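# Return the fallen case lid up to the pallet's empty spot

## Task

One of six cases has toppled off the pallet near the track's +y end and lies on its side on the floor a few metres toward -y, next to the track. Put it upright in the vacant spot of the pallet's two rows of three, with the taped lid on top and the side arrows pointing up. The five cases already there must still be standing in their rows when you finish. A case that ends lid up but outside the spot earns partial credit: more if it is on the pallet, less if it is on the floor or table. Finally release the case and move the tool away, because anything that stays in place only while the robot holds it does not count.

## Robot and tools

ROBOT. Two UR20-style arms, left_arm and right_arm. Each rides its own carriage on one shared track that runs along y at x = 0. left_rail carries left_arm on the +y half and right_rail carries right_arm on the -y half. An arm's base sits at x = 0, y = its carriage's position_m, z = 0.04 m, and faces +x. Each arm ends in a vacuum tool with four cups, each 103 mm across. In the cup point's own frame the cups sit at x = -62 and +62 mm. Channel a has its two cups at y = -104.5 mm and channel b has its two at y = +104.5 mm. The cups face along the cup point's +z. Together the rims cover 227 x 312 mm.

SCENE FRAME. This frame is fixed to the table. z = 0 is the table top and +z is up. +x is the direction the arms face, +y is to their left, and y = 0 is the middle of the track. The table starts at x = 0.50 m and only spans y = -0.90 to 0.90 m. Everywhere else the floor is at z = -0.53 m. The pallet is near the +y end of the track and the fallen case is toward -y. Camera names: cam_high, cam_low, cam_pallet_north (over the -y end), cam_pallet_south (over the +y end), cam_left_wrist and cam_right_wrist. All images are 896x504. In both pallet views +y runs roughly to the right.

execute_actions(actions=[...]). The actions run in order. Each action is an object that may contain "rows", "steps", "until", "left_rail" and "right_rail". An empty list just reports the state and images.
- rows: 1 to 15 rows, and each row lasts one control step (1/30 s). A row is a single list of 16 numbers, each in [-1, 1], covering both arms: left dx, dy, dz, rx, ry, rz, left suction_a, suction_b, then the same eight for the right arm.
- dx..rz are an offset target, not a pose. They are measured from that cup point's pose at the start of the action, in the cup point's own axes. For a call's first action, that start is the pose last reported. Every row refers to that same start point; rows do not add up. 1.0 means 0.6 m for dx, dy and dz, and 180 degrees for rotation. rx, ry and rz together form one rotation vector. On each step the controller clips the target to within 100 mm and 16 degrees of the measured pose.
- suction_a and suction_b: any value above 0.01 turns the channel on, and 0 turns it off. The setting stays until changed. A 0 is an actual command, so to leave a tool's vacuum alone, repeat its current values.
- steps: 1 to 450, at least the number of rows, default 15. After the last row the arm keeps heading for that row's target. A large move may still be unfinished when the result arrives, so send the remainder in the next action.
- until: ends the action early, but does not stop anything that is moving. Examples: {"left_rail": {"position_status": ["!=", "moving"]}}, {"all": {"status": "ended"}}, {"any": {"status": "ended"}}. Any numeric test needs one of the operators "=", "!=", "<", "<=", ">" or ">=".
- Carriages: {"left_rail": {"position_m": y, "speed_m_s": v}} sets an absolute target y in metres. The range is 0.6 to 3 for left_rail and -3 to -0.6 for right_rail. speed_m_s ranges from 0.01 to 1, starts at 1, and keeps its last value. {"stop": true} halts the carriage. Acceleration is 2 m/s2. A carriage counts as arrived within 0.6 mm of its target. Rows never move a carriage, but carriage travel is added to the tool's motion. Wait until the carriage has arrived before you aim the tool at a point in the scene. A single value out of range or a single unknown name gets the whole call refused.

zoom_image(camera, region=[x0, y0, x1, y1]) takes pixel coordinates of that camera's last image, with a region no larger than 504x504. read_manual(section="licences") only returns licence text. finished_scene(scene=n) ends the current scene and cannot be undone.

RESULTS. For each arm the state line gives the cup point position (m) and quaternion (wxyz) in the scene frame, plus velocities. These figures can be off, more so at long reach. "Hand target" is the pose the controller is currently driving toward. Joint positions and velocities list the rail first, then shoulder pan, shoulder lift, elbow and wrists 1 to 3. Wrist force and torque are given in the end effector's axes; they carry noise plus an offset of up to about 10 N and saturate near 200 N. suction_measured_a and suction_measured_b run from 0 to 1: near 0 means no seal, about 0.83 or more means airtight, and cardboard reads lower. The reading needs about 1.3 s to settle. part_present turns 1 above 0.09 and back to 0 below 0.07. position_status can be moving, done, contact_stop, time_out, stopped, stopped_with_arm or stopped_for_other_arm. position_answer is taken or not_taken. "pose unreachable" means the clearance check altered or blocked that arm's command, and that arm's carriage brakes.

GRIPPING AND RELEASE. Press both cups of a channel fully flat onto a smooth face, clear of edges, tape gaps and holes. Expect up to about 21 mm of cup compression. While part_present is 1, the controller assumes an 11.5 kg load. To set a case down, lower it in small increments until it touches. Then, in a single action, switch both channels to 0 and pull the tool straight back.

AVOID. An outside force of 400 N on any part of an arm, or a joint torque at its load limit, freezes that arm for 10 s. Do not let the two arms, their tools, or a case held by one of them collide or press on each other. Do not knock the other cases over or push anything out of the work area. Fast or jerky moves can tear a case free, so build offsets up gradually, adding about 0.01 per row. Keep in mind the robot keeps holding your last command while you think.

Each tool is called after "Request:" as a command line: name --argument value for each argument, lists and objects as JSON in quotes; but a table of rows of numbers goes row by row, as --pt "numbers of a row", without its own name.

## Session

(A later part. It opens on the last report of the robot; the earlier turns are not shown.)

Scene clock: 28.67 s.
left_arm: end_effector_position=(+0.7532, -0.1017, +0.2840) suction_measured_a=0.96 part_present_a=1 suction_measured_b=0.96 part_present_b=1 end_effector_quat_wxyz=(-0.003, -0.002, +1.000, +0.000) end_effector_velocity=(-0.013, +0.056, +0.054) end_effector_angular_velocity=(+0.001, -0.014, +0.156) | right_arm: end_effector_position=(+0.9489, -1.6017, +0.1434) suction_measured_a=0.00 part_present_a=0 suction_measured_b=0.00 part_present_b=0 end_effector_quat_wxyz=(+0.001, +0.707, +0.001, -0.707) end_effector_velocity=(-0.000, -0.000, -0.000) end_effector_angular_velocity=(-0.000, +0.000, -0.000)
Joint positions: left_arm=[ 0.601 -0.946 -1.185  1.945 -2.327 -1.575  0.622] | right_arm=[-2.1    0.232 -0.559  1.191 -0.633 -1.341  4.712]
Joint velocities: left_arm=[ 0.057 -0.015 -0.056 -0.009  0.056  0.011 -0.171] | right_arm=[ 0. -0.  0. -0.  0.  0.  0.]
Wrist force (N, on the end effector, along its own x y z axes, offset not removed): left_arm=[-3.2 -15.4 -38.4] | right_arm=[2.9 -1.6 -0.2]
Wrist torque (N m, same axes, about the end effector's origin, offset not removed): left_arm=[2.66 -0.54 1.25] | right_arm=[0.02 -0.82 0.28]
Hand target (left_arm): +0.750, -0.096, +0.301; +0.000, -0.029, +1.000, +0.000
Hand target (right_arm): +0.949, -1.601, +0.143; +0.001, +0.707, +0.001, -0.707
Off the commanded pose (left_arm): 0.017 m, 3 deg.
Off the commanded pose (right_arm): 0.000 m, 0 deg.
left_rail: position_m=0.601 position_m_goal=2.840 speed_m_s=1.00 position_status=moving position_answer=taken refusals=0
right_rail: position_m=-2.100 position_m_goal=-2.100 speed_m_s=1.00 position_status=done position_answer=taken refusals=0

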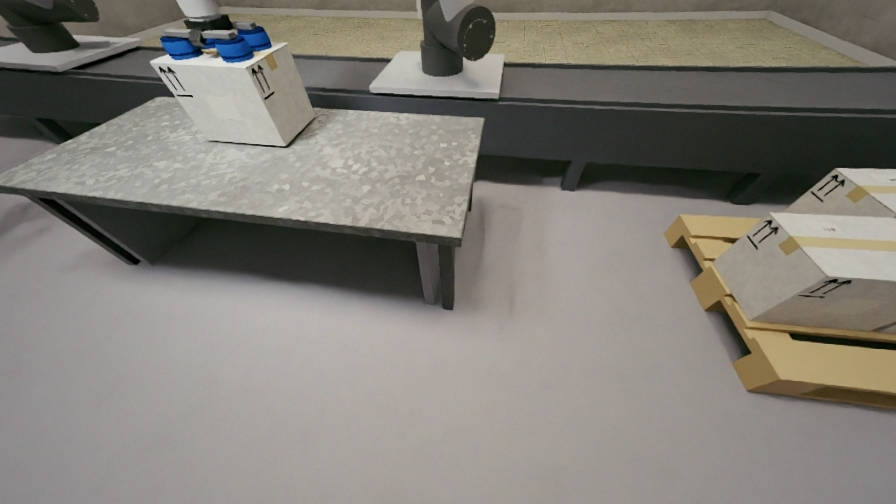

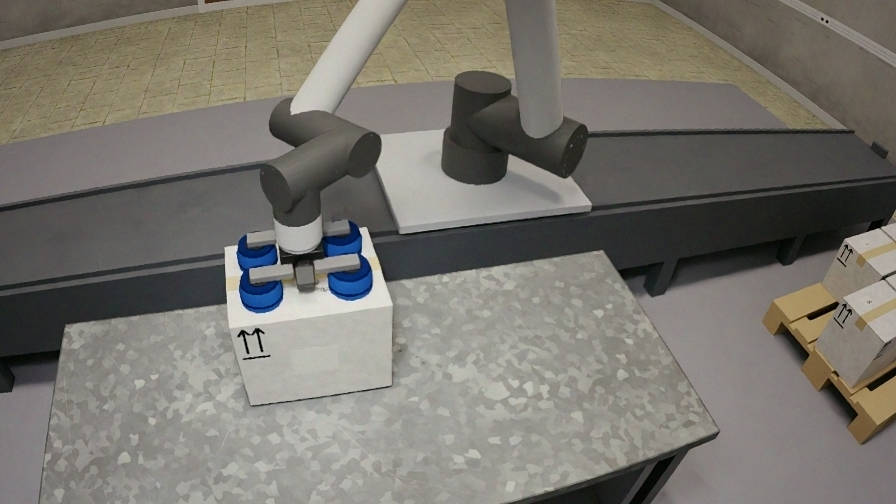

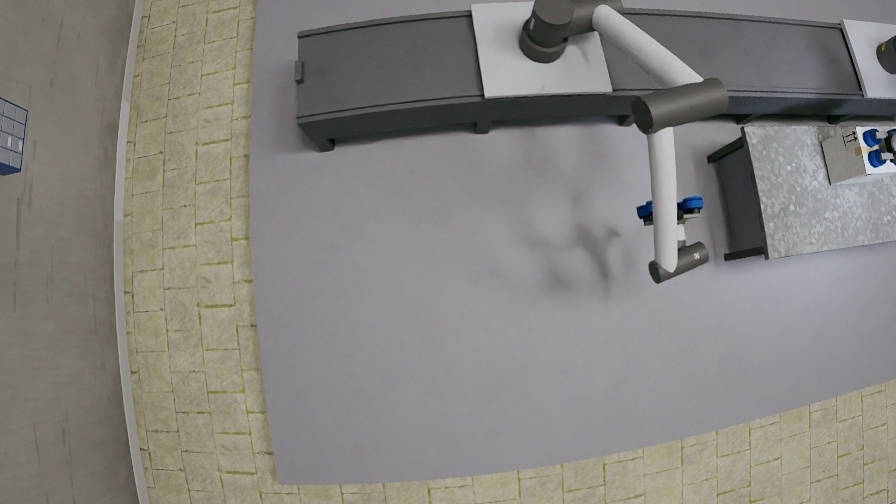

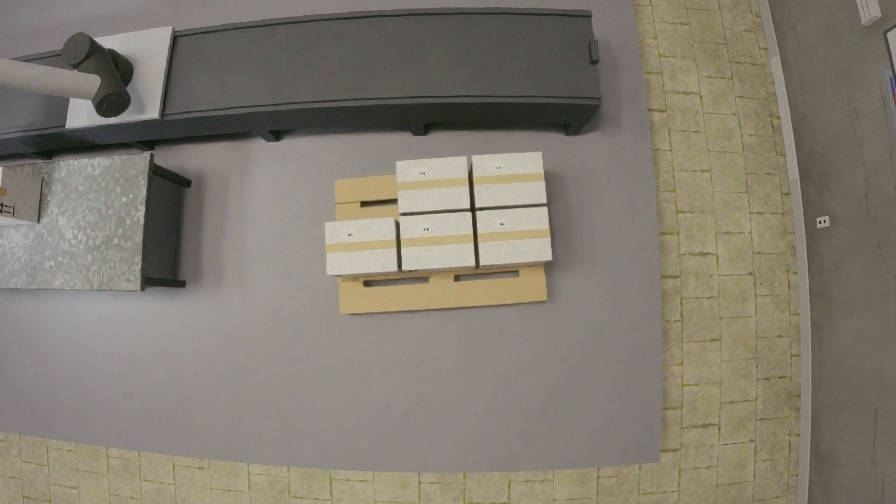

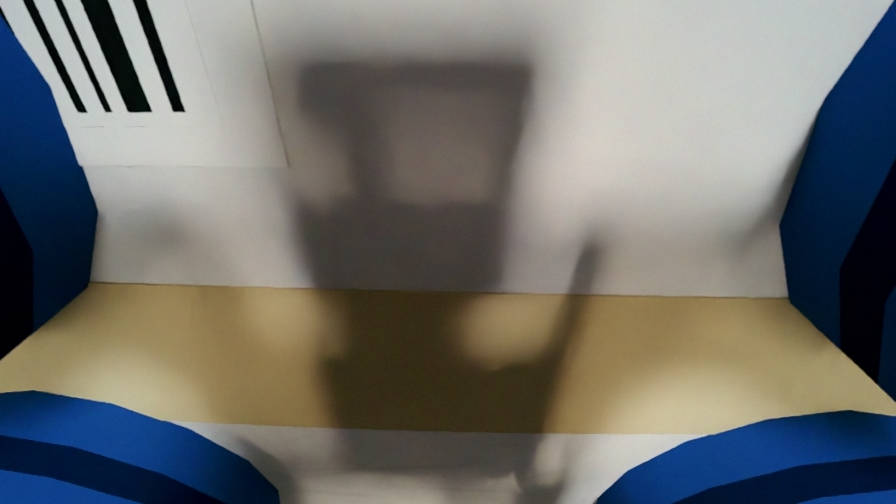

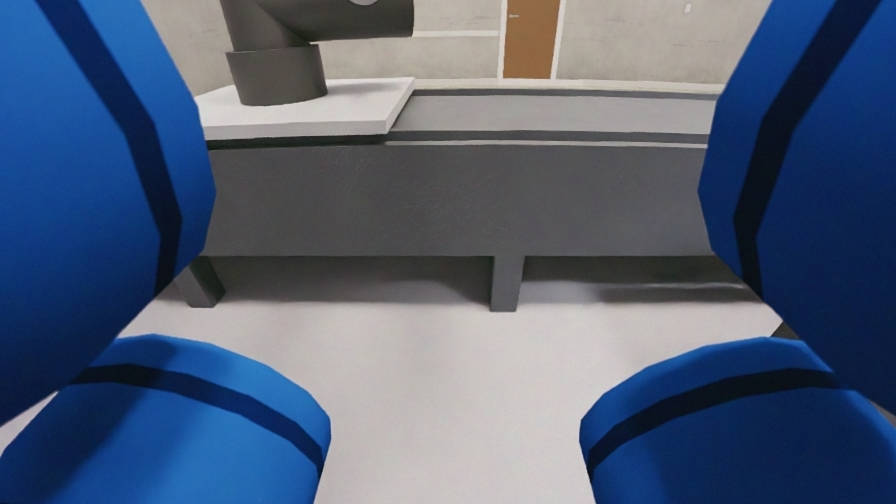

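Request:
execute_actions --actions '[]'

Scene clock: 30.60 s.
left_arm: end_effector_position=(+0.7500, +1.6164, +0.3009) suction_measured_a=0.98 part_present_a=1 suction_measured_b=0.98 part_present_b=1 end_effector_quat_wxyz=(+0.000, -0.029, +1.000, +0.000) end_effector_velocity=(+0.000, +1.000, +0.000) end_effector_angular_velocity=(-0.000, -0.000, +0.000) | right_arm: end_effector_position=(+0.9489, -1.6017, +0.1434) suction_measured_a=0.00 part_present_a=0 suction_measured_b=0.00 part_present_b=0 end_effector_quat_wxyz=(+0.001, +0.707, +0.001, -0.707) end_effector_velocity=(-0.000, +0.000, -0.000) end_effector_angular_velocity=(-0.000, +0.000, -0.000)
Joint positions: left_arm=[ 2.319 -0.95  -1.202  1.942 -2.31  -1.571  0.563] | right_arm=[-2.1    0.232 -0.559  1.191 -0.633 -1.341  4.712]
Joint velocities: left_arm=[ 1.  0. -0.  0.  0.  0.  0.] | right_arm=[ 0.  0.  0.  0. -0.  0. -0.]
Wrist force (N, on the end effector, along its own x y z axes, offset not removed): left_arm=[1.2 -1.3 -52.9] | right_arm=[4.1 -1.1 0.1]
Wrist torque (N m, same axes, about the end effector's origin, offset not removed): left_arm=[1.66 -0.56 0.58] | right_arm=[0.13 -0.82 0.25]
Hand target (left_arm): +0.750, +1.664, +0.301; +0.000, -0.029, +1.000, +0.000
Hand target (right_arm): +0.949, -1.601, +0.143; +0.001, +0.707, +0.001, -0.707
Off the commanded pose (left_arm): 0.000 m, 0 deg.
Off the commanded pose (right_arm): 0.000 m, 0 deg.
left_rail: position_m=2.319 position_m_goal=2.840 speed_m_s=1.00 position_status=moving position_answer=taken refusals=0
right_rail: position_m=-2.100 position_m_goal=-2.100 speed_m_s=1.00 position_status=done position_answer=taken refusals=0

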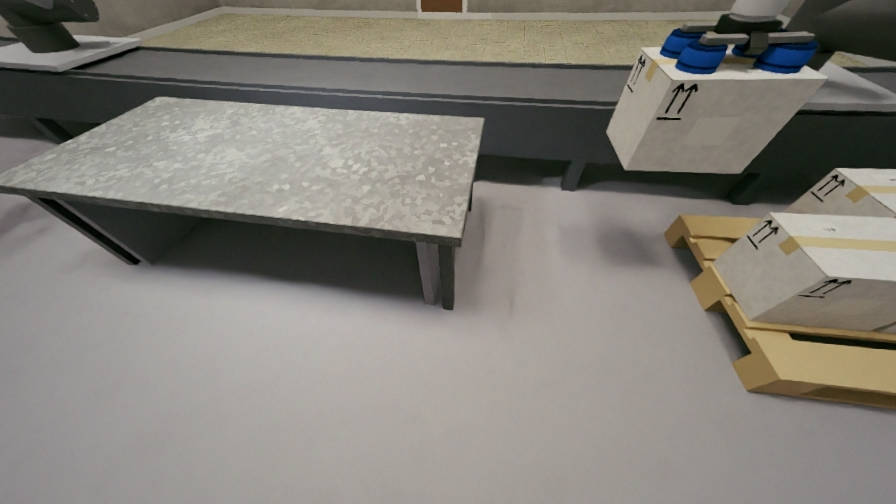

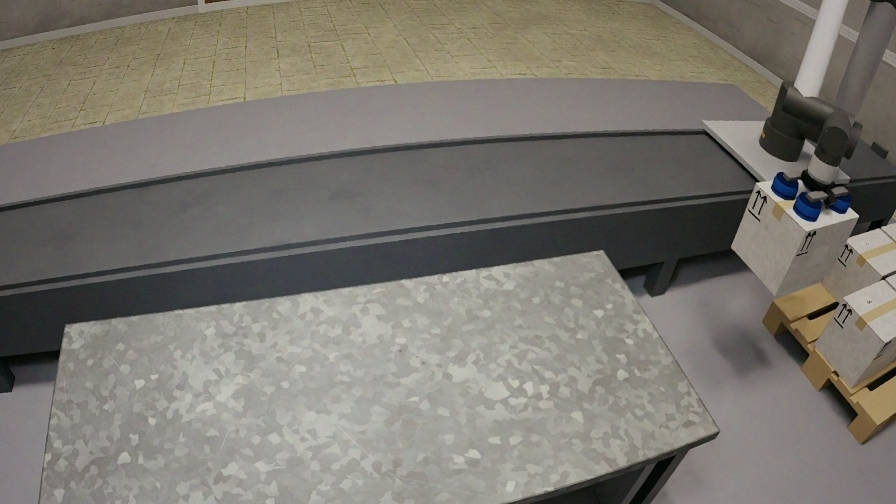

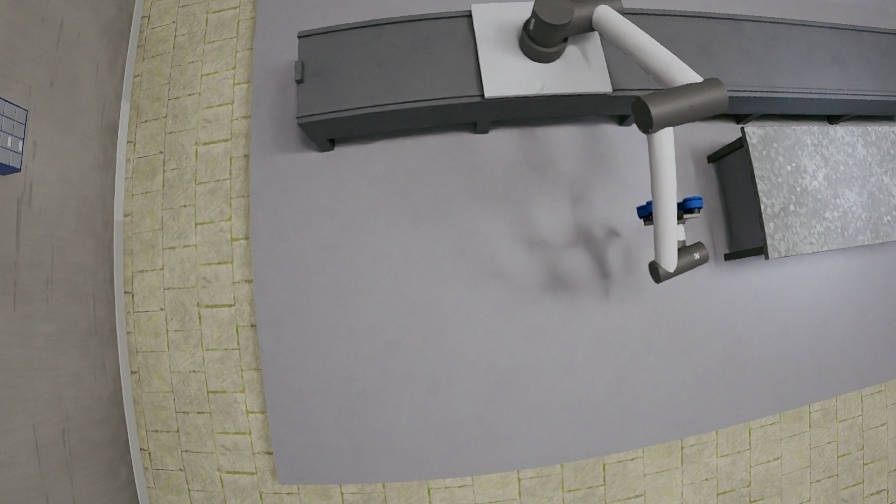

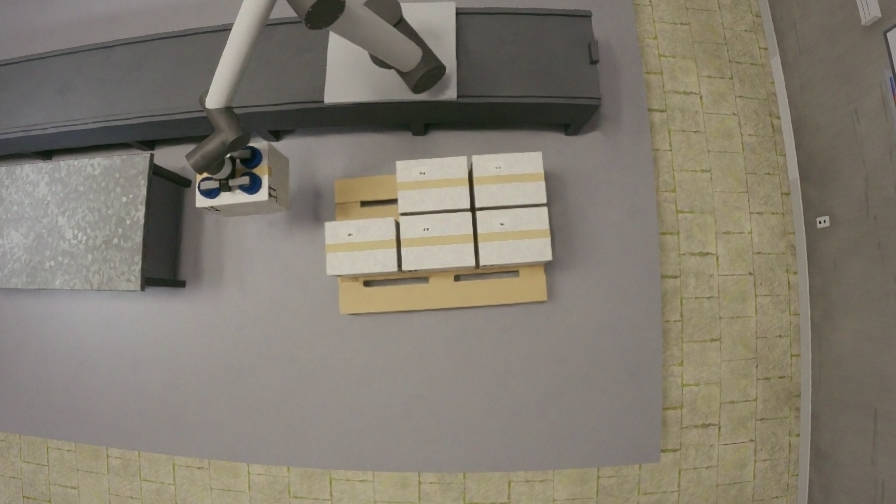

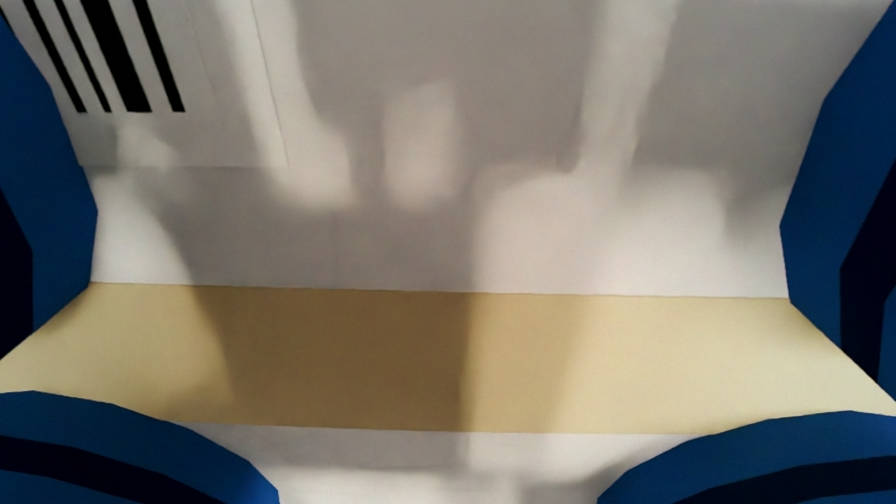

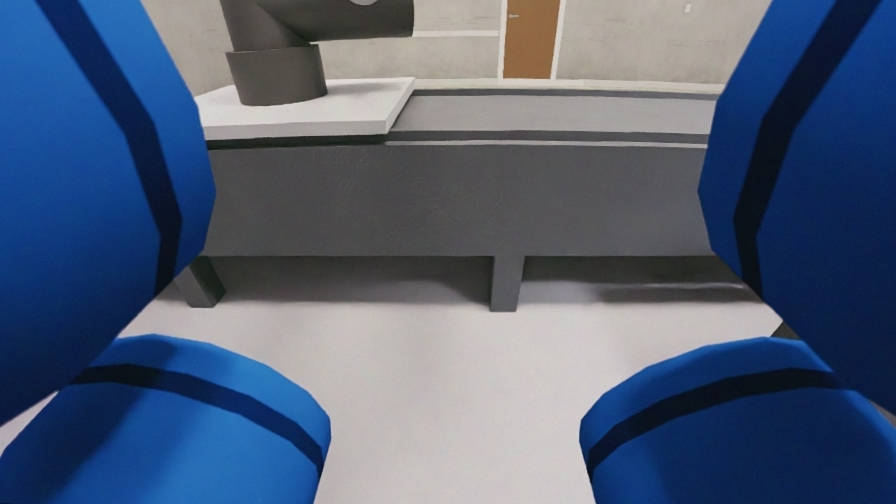

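Request:
execute_actions --actions '[]'

Request:
execute_actions --actions '[{"rows":[[0,0,0.025,0,0,-0.0005,1,1,0,0,0,0,0,0,0,0],[0,0,0.06,0,0,-0.001,1,1,0,0,0,0,0,0,0,0],[0,0,0.095,0,0,-0.0013,1,1,0,0,0,0,0,0,0,0],[0,0,0.13,0,0,-0.0013,1,1,0,0,0,0,0,0,0,0],[0,0,0.155,0,0,-0.0013,1,1,0,0,0,0,0,0,0,0],[0,0,0.172,0,0,-0.0013,1,1,0,0,0,0,0,0,0,0]],"steps":6}]'

Scene clock: 31.17 s.
left_arm: end_effector_position=(+0.7500, +2.0958, +0.3010) suction_measured_a=0.98 part_present_a=1 suction_measured_b=0.98 part_present_b=1 end_effector_quat_wxyz=(+0.000, -0.029, +1.000, +0.000) end_effector_velocity=(+0.000, +0.413, +0.000) end_effector_angular_velocity=(-0.000, +0.000, -0.000) | right_arm: end_effector_position=(+0.9489, -1.6017, +0.1434) suction_measured_a=0.00 part_present_a=0 suction_measured_b=0.00 part_present_b=0 end_effector_quat_wxyz=(+0.001, +0.707, +0.001, -0.707) end_effector_velocity=(-0.000, +0.000, -0.000) end_effector_angular_velocity=(-0.000, +0.000, +0.000)
Joint positions: left_arm=[ 2.798 -0.95  -1.202  1.942 -2.31  -1.571  0.563] | right_arm=[-2.1    0.232 -0.559  1.191 -0.633 -1.341  4.712]
Joint velocities: left_arm=[ 0.413  0.    -0.     0.     0.    -0.     0.   ] | right_arm=[ 0.  0.  0. -0.  0. -0. -0.]
Wrist force (N, on the end effector, along its own x y z axes, offset not removed): left_arm=[2.2 15.9 -53.3] | right_arm=[0.9 -1.9 1.4]
Wrist torque (N m, same axes, about the end effector's origin, offset not removed): left_arm=[0.92 -0.84 0.68] | right_arm=[0.02 -0.51 0.40]
Hand target (left_arm): +0.750, +2.113, +0.301; +0.000, -0.029, +1.000, +0.000
Hand target (right_arm): +0.949, -1.601, +0.143; +0.001, +0.707, +0.001, -0.707
Off the commanded pose (left_arm): 0.000 m, 0 deg.
Off the commanded pose (right_arm): 0.000 m, 0 deg.
left_rail: position_m=2.798 position_m_goal=2.840 speed_m_s=1.00 position_status=moving position_answer=taken refusals=0
right_rail: position_m=-2.100 position_m_goal=-2.100 speed_m_s=1.00 position_status=done position_answer=taken refusals=0

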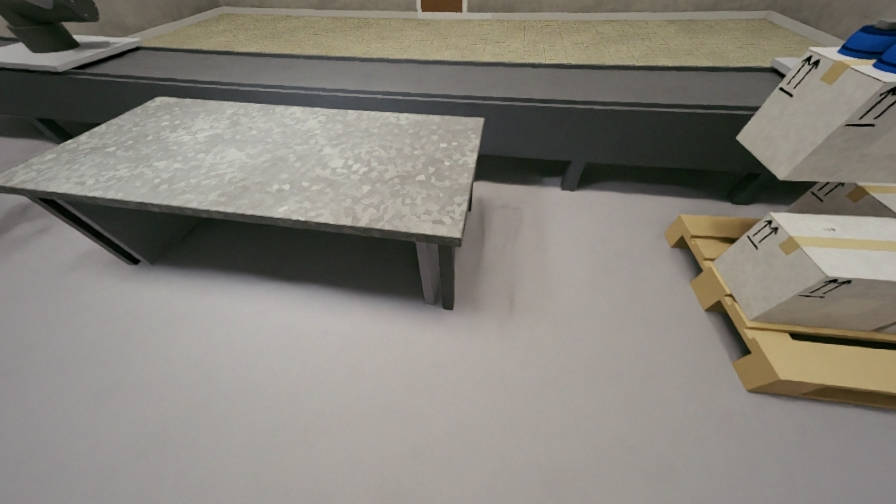

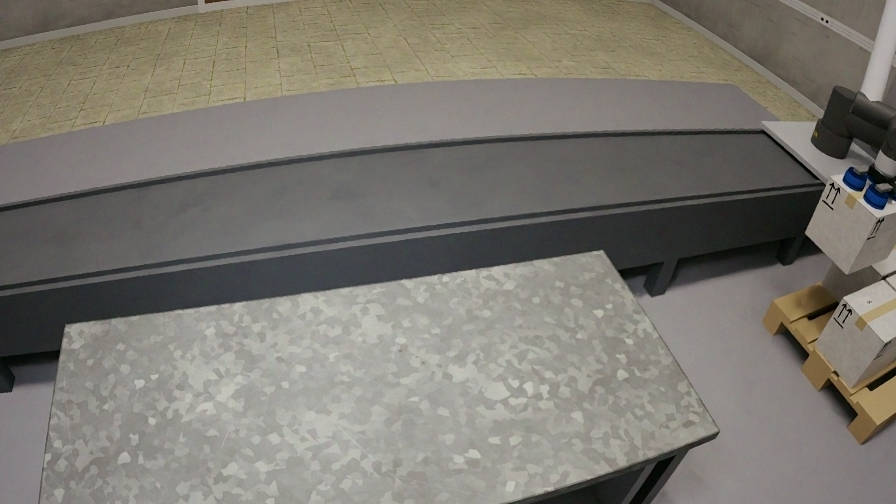

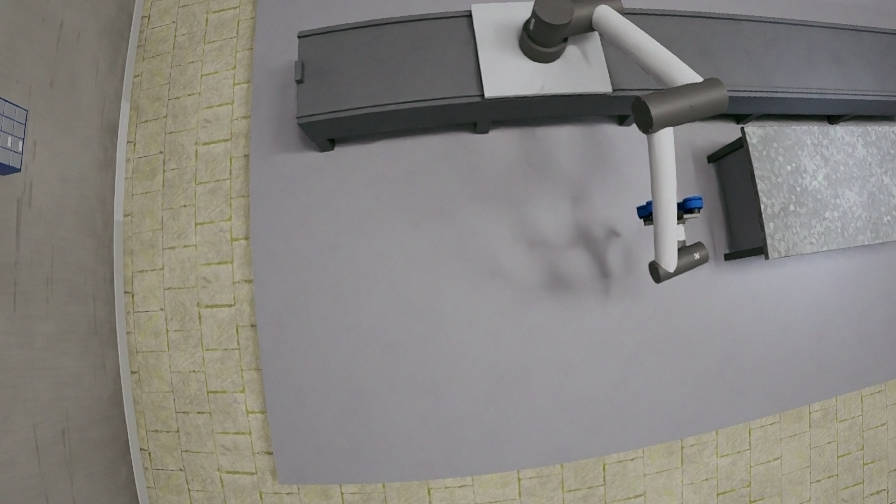

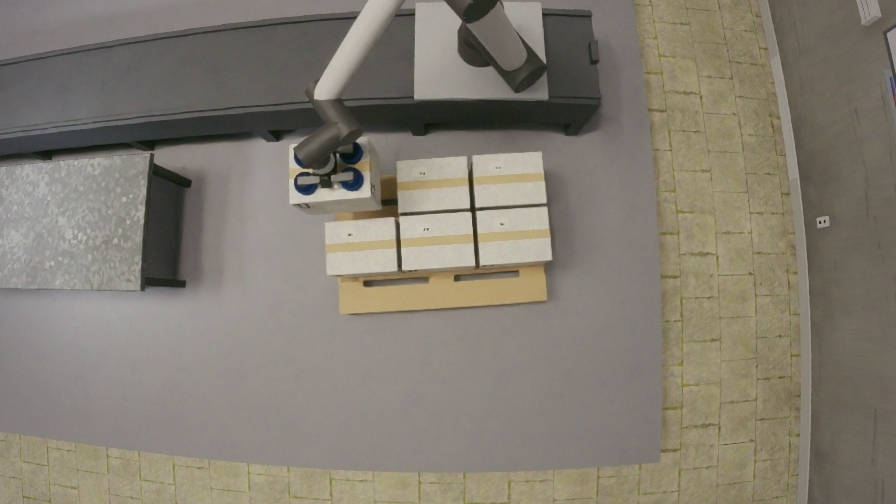

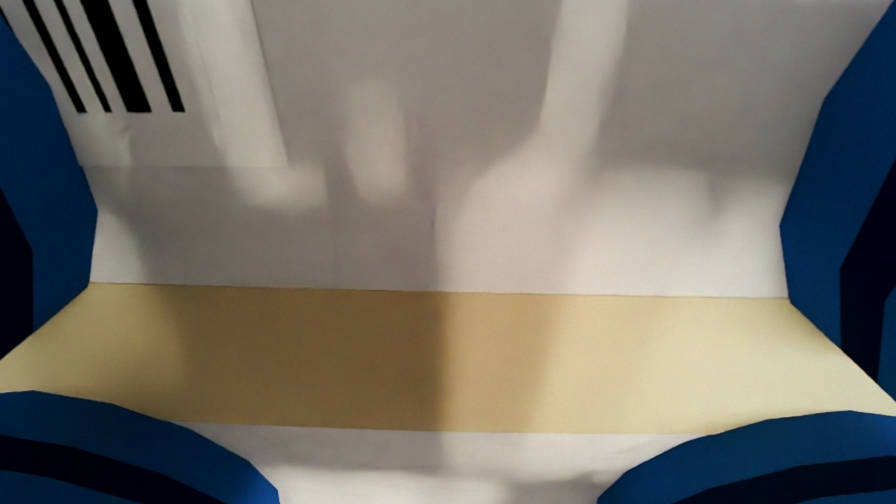

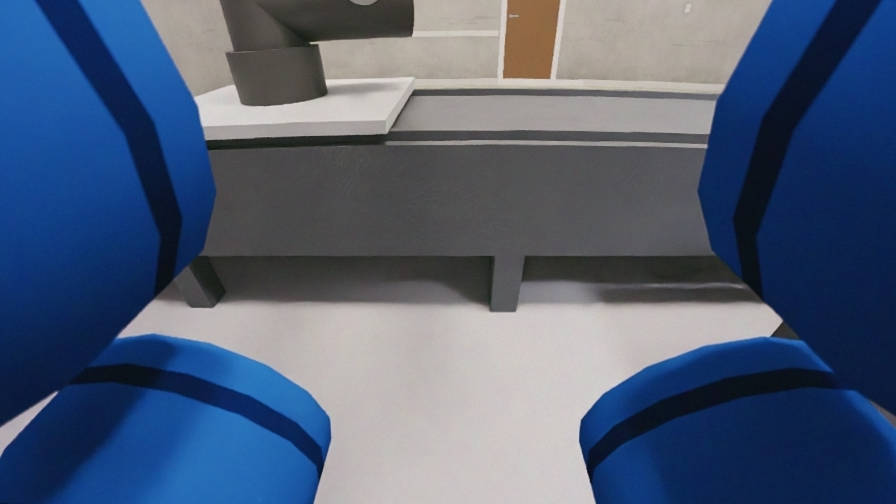

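Scene clock: 31.37 s.
left_arm: end_effector_position=(+0.7488, +2.1393, +0.2622) suction_measured_a=0.98 part_present_a=1 suction_measured_b=0.98 part_present_b=1 end_effector_quat_wxyz=(-0.001, -0.030, +1.000, +0.001) end_effector_velocity=(-0.014, +0.039, -0.381) end_effector_angular_velocity=(+0.027, +0.019, +0.013) | right_arm: end_effector_position=(+0.9489, -1.6017, +0.1434) suction_measured_a=0.00 part_present_a=0 suction_measured_b=0.00 part_present_b=0 end_effector_quat_wxyz=(+0.001, +0.707, +0.001, -0.707) end_effector_velocity=(-0.000, -0.000, -0.000) end_effector_angular_velocity=(-0.000, +0.000, +0.000)
Joint positions: left_arm=[ 2.84  -0.95  -1.17   1.963 -2.36  -1.571  0.56 ] | right_arm=[-2.1    0.232 -0.559  1.191 -0.633 -1.341  4.712]
Joint velocities: left_arm=[ 0.021 -0.001  0.324  0.198 -0.488 -0.    -0.014] | right_arm=[ 0.  0.  0. -0.  0.  0.  0.]
Wrist force (N, on the end effector, along its own x y z axes, offset not removed): left_arm=[1.3 15.5 -57.7] | right_arm=[1.0 -1.3 -0.6]
Wrist torque (N m, same axes, about the end effector's origin, offset not removed): left_arm=[0.70 -0.71 0.60] | right_arm=[0.02 -0.47 0.32]
Hand target (left_arm): +0.747, +2.142, +0.202; -0.001, -0.031, +1.000, +0.002
Hand target (right_arm): +0.949, -1.601, +0.143; +0.001, +0.707, +0.001, -0.707
Off the commanded pose (left_arm): 0.064 m, 0 deg.
Off the commanded pose (right_arm): 0.000 m, 0 deg.
left_rail: position_m=2.840 position_m_goal=2.840 speed_m_s=1.00 position_status=moving position_answer=taken refusals=0
right_rail: position_m=-2.100 position_m_goal=-2.100 speed_m_s=1.00 position_status=done position_answer=taken refusals=0

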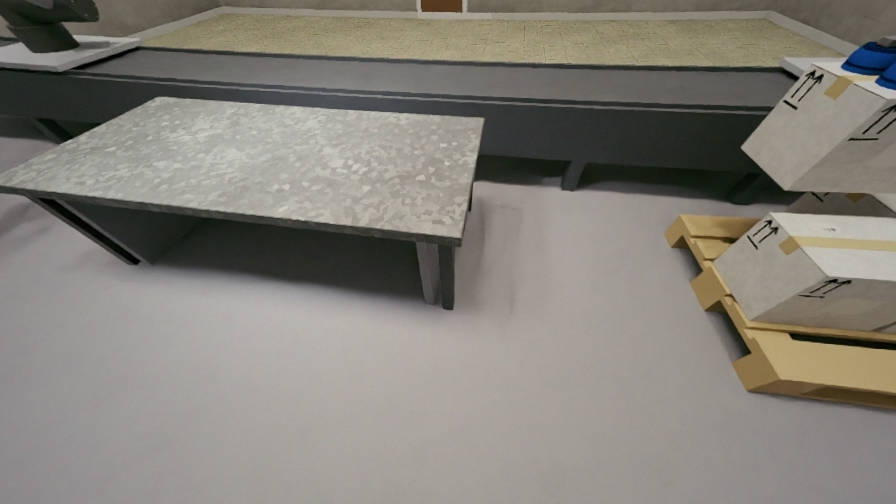

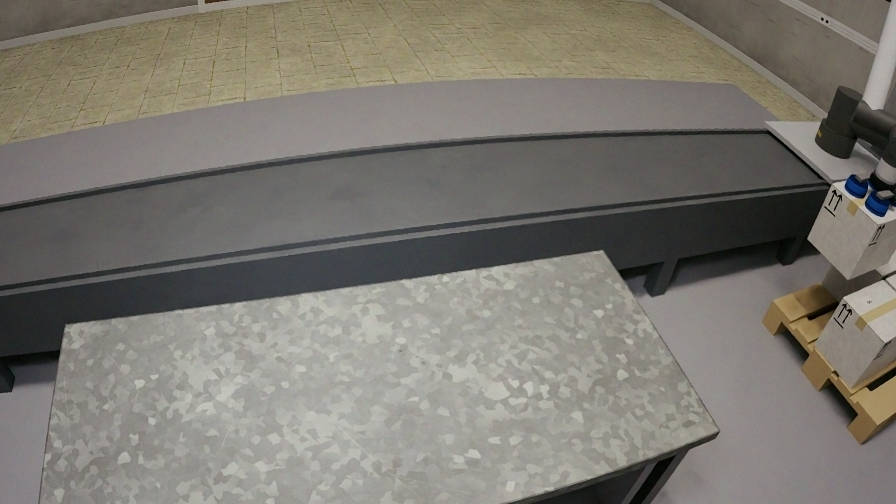

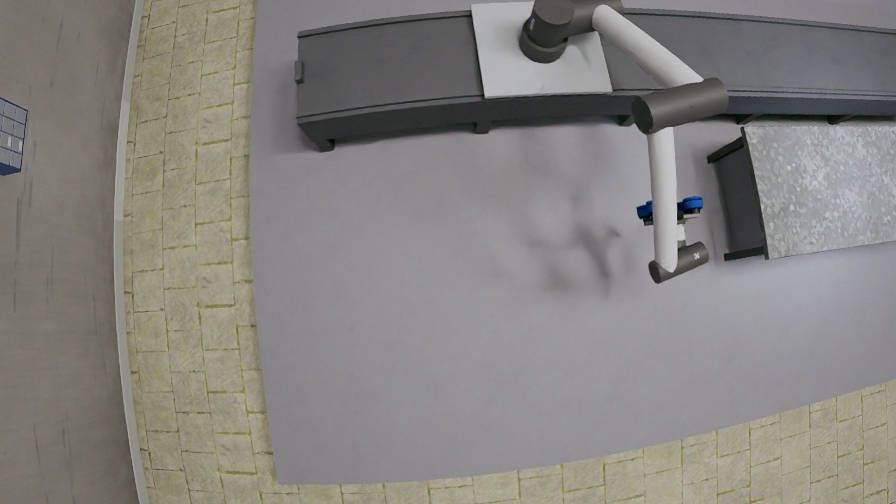

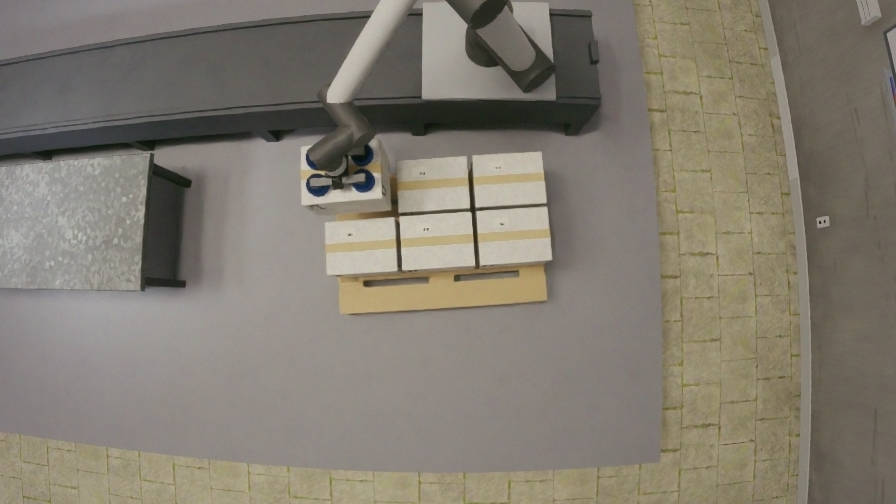

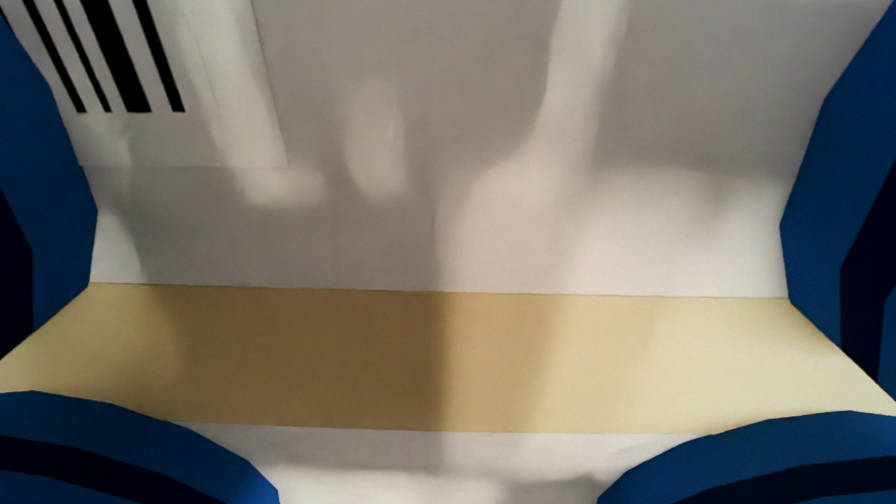

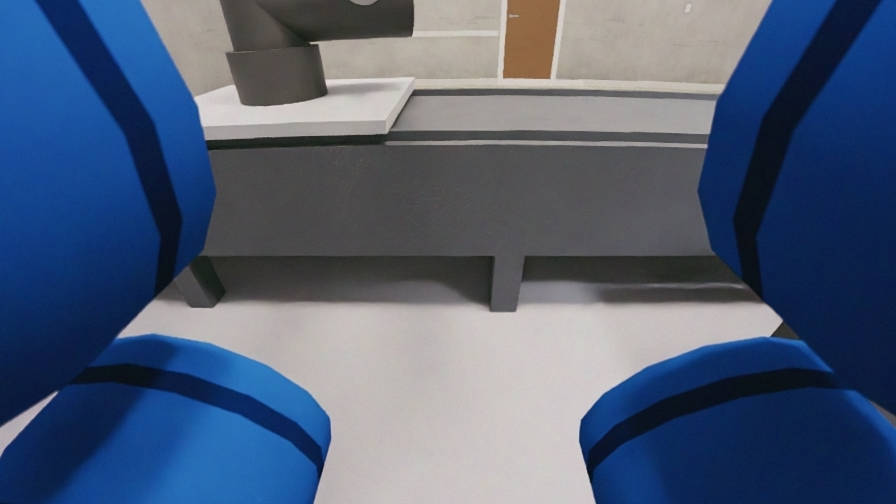

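Request:
execute_actions --actions '[]'

Request:
zoom_image --camera "cam_pallet_south" --region '[300, 130, 500, 290]'

Scene clock: 31.77 s.
left_arm: end_effector_position=(+0.7468, +2.1418, +0.2044) suction_measured_a=0.98 part_present_a=1 suction_measured_b=0.98 part_present_b=1 end_effector_quat_wxyz=(-0.001, -0.031, +1.000, +0.002) end_effector_velocity=(-0.001, +0.001, -0.020) end_effector_angular_velocity=(-0.000, -0.000, +0.001) | right_arm: end_effector_position=(+0.9489, -1.6017, +0.1434) suction_measured_a=0.00 part_present_a=0 suction_measured_b=0.00 part_present_b=0 end_effector_quat_wxyz=(+0.001, +0.707, +0.001, -0.707) end_effector_velocity=(-0.000, -0.000, -0.000) end_effector_angular_velocity=(-0.000, +0.000, -0.000)
Joint positions: left_arm=[ 2.84  -0.95  -1.119  1.992 -2.439 -1.571  0.559] | right_arm=[-2.1    0.232 -0.559  1.191 -0.633 -1.341  4.712]
Joint velocities: left_arm=[ 0.    -0.     0.018  0.01  -0.029  0.    -0.001] | right_arm=[ 0. -0.  0. -0. -0.  0.  0.]
Wrist force (N, on the end effector, along its own x y z axes, offset not removed): left_arm=[4.0 -1.0 -50.4] | right_arm=[4.3 -2.2 -2.0]
Wrist torque (N m, same axes, about the end effector's origin, offset not removed): left_arm=[1.71 -0.85 0.58] | right_arm=[-0.06 -1.02 0.33]
Hand target (left_arm): +0.747, +2.142, +0.202; -0.001, -0.031, +1.000, +0.002
Hand target (right_arm): +0.949, -1.601, +0.143; +0.001, +0.707, +0.001, -0.707
Off the commanded pose (left_arm): 0.008 m, 0 deg.
Off the commanded pose (right_arm): 0.000 m, 0 deg.
left_rail: position_m=2.840 position_m_goal=2.840 speed_m_s=1.00 position_status=done position_answer=taken refusals=0
right_rail: position_m=-2.100 position_m_goal=-2.100 speed_m_s=1.00 position_status=done position_answer=taken refusals=0

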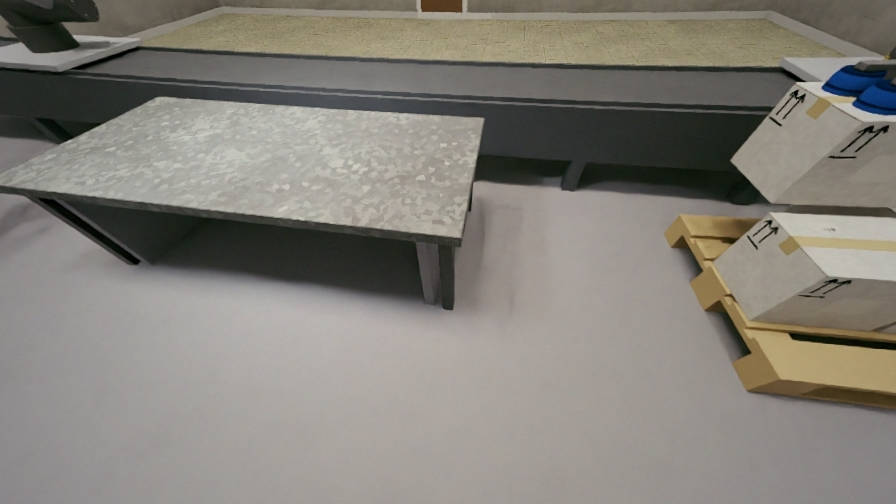

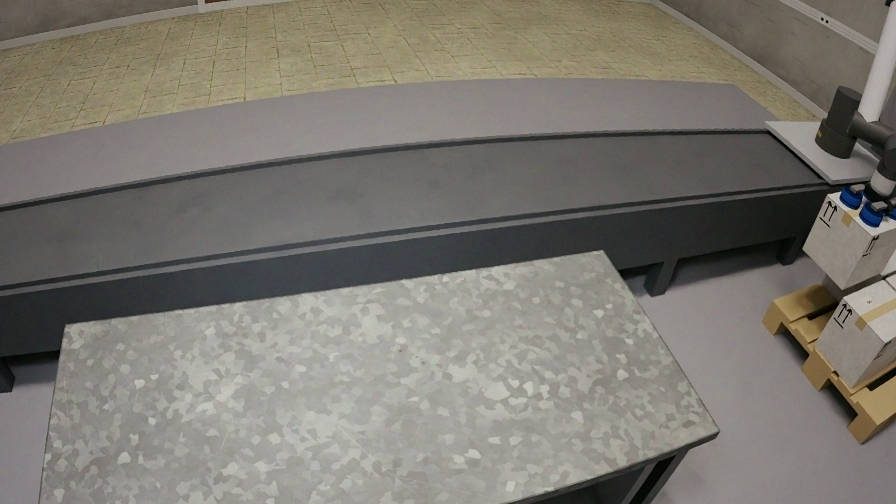

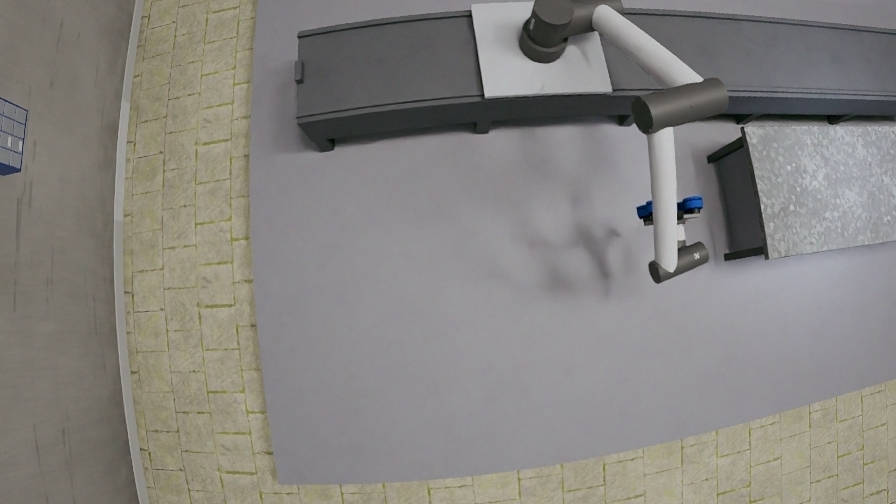

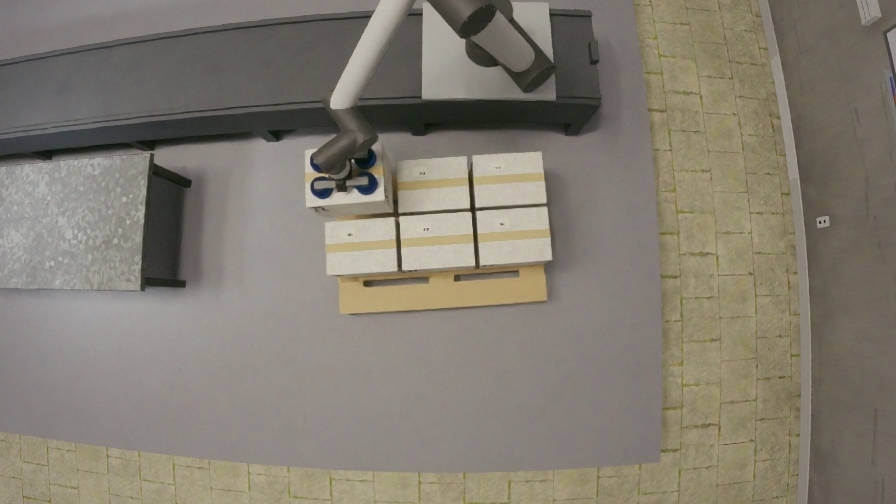

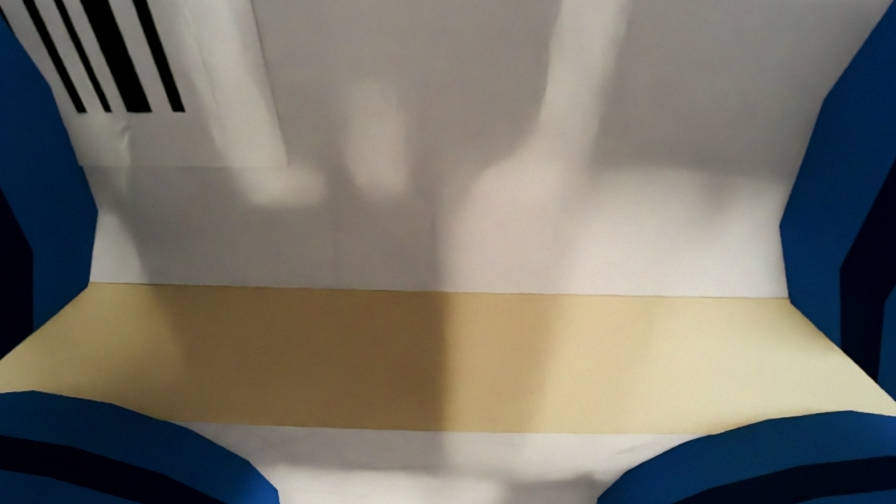

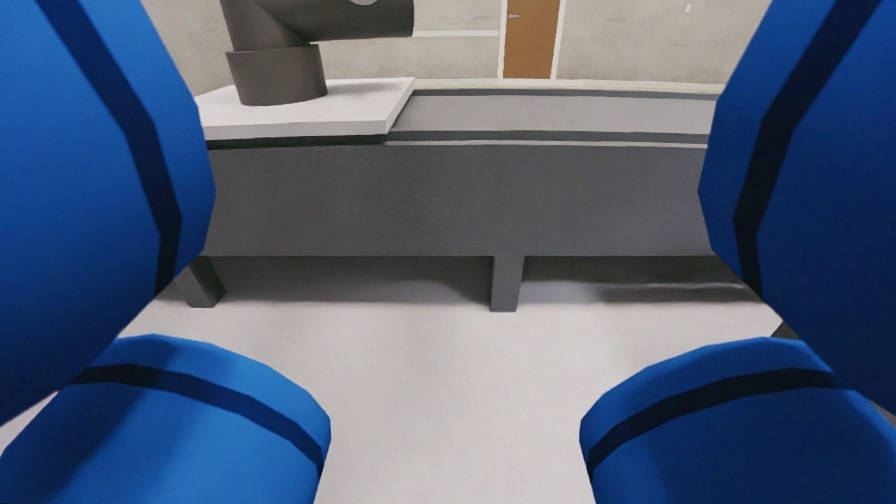

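Region (300, 130, 500, 290) of cam_pallet_south's 896x504 image, scaled by 2.520, with more detail than that image has; it fills the top 403 rows of this view, and the rest is white.

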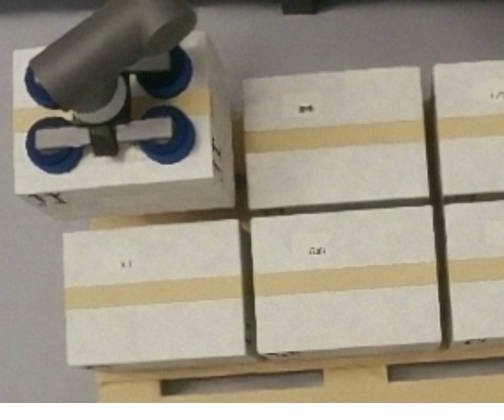

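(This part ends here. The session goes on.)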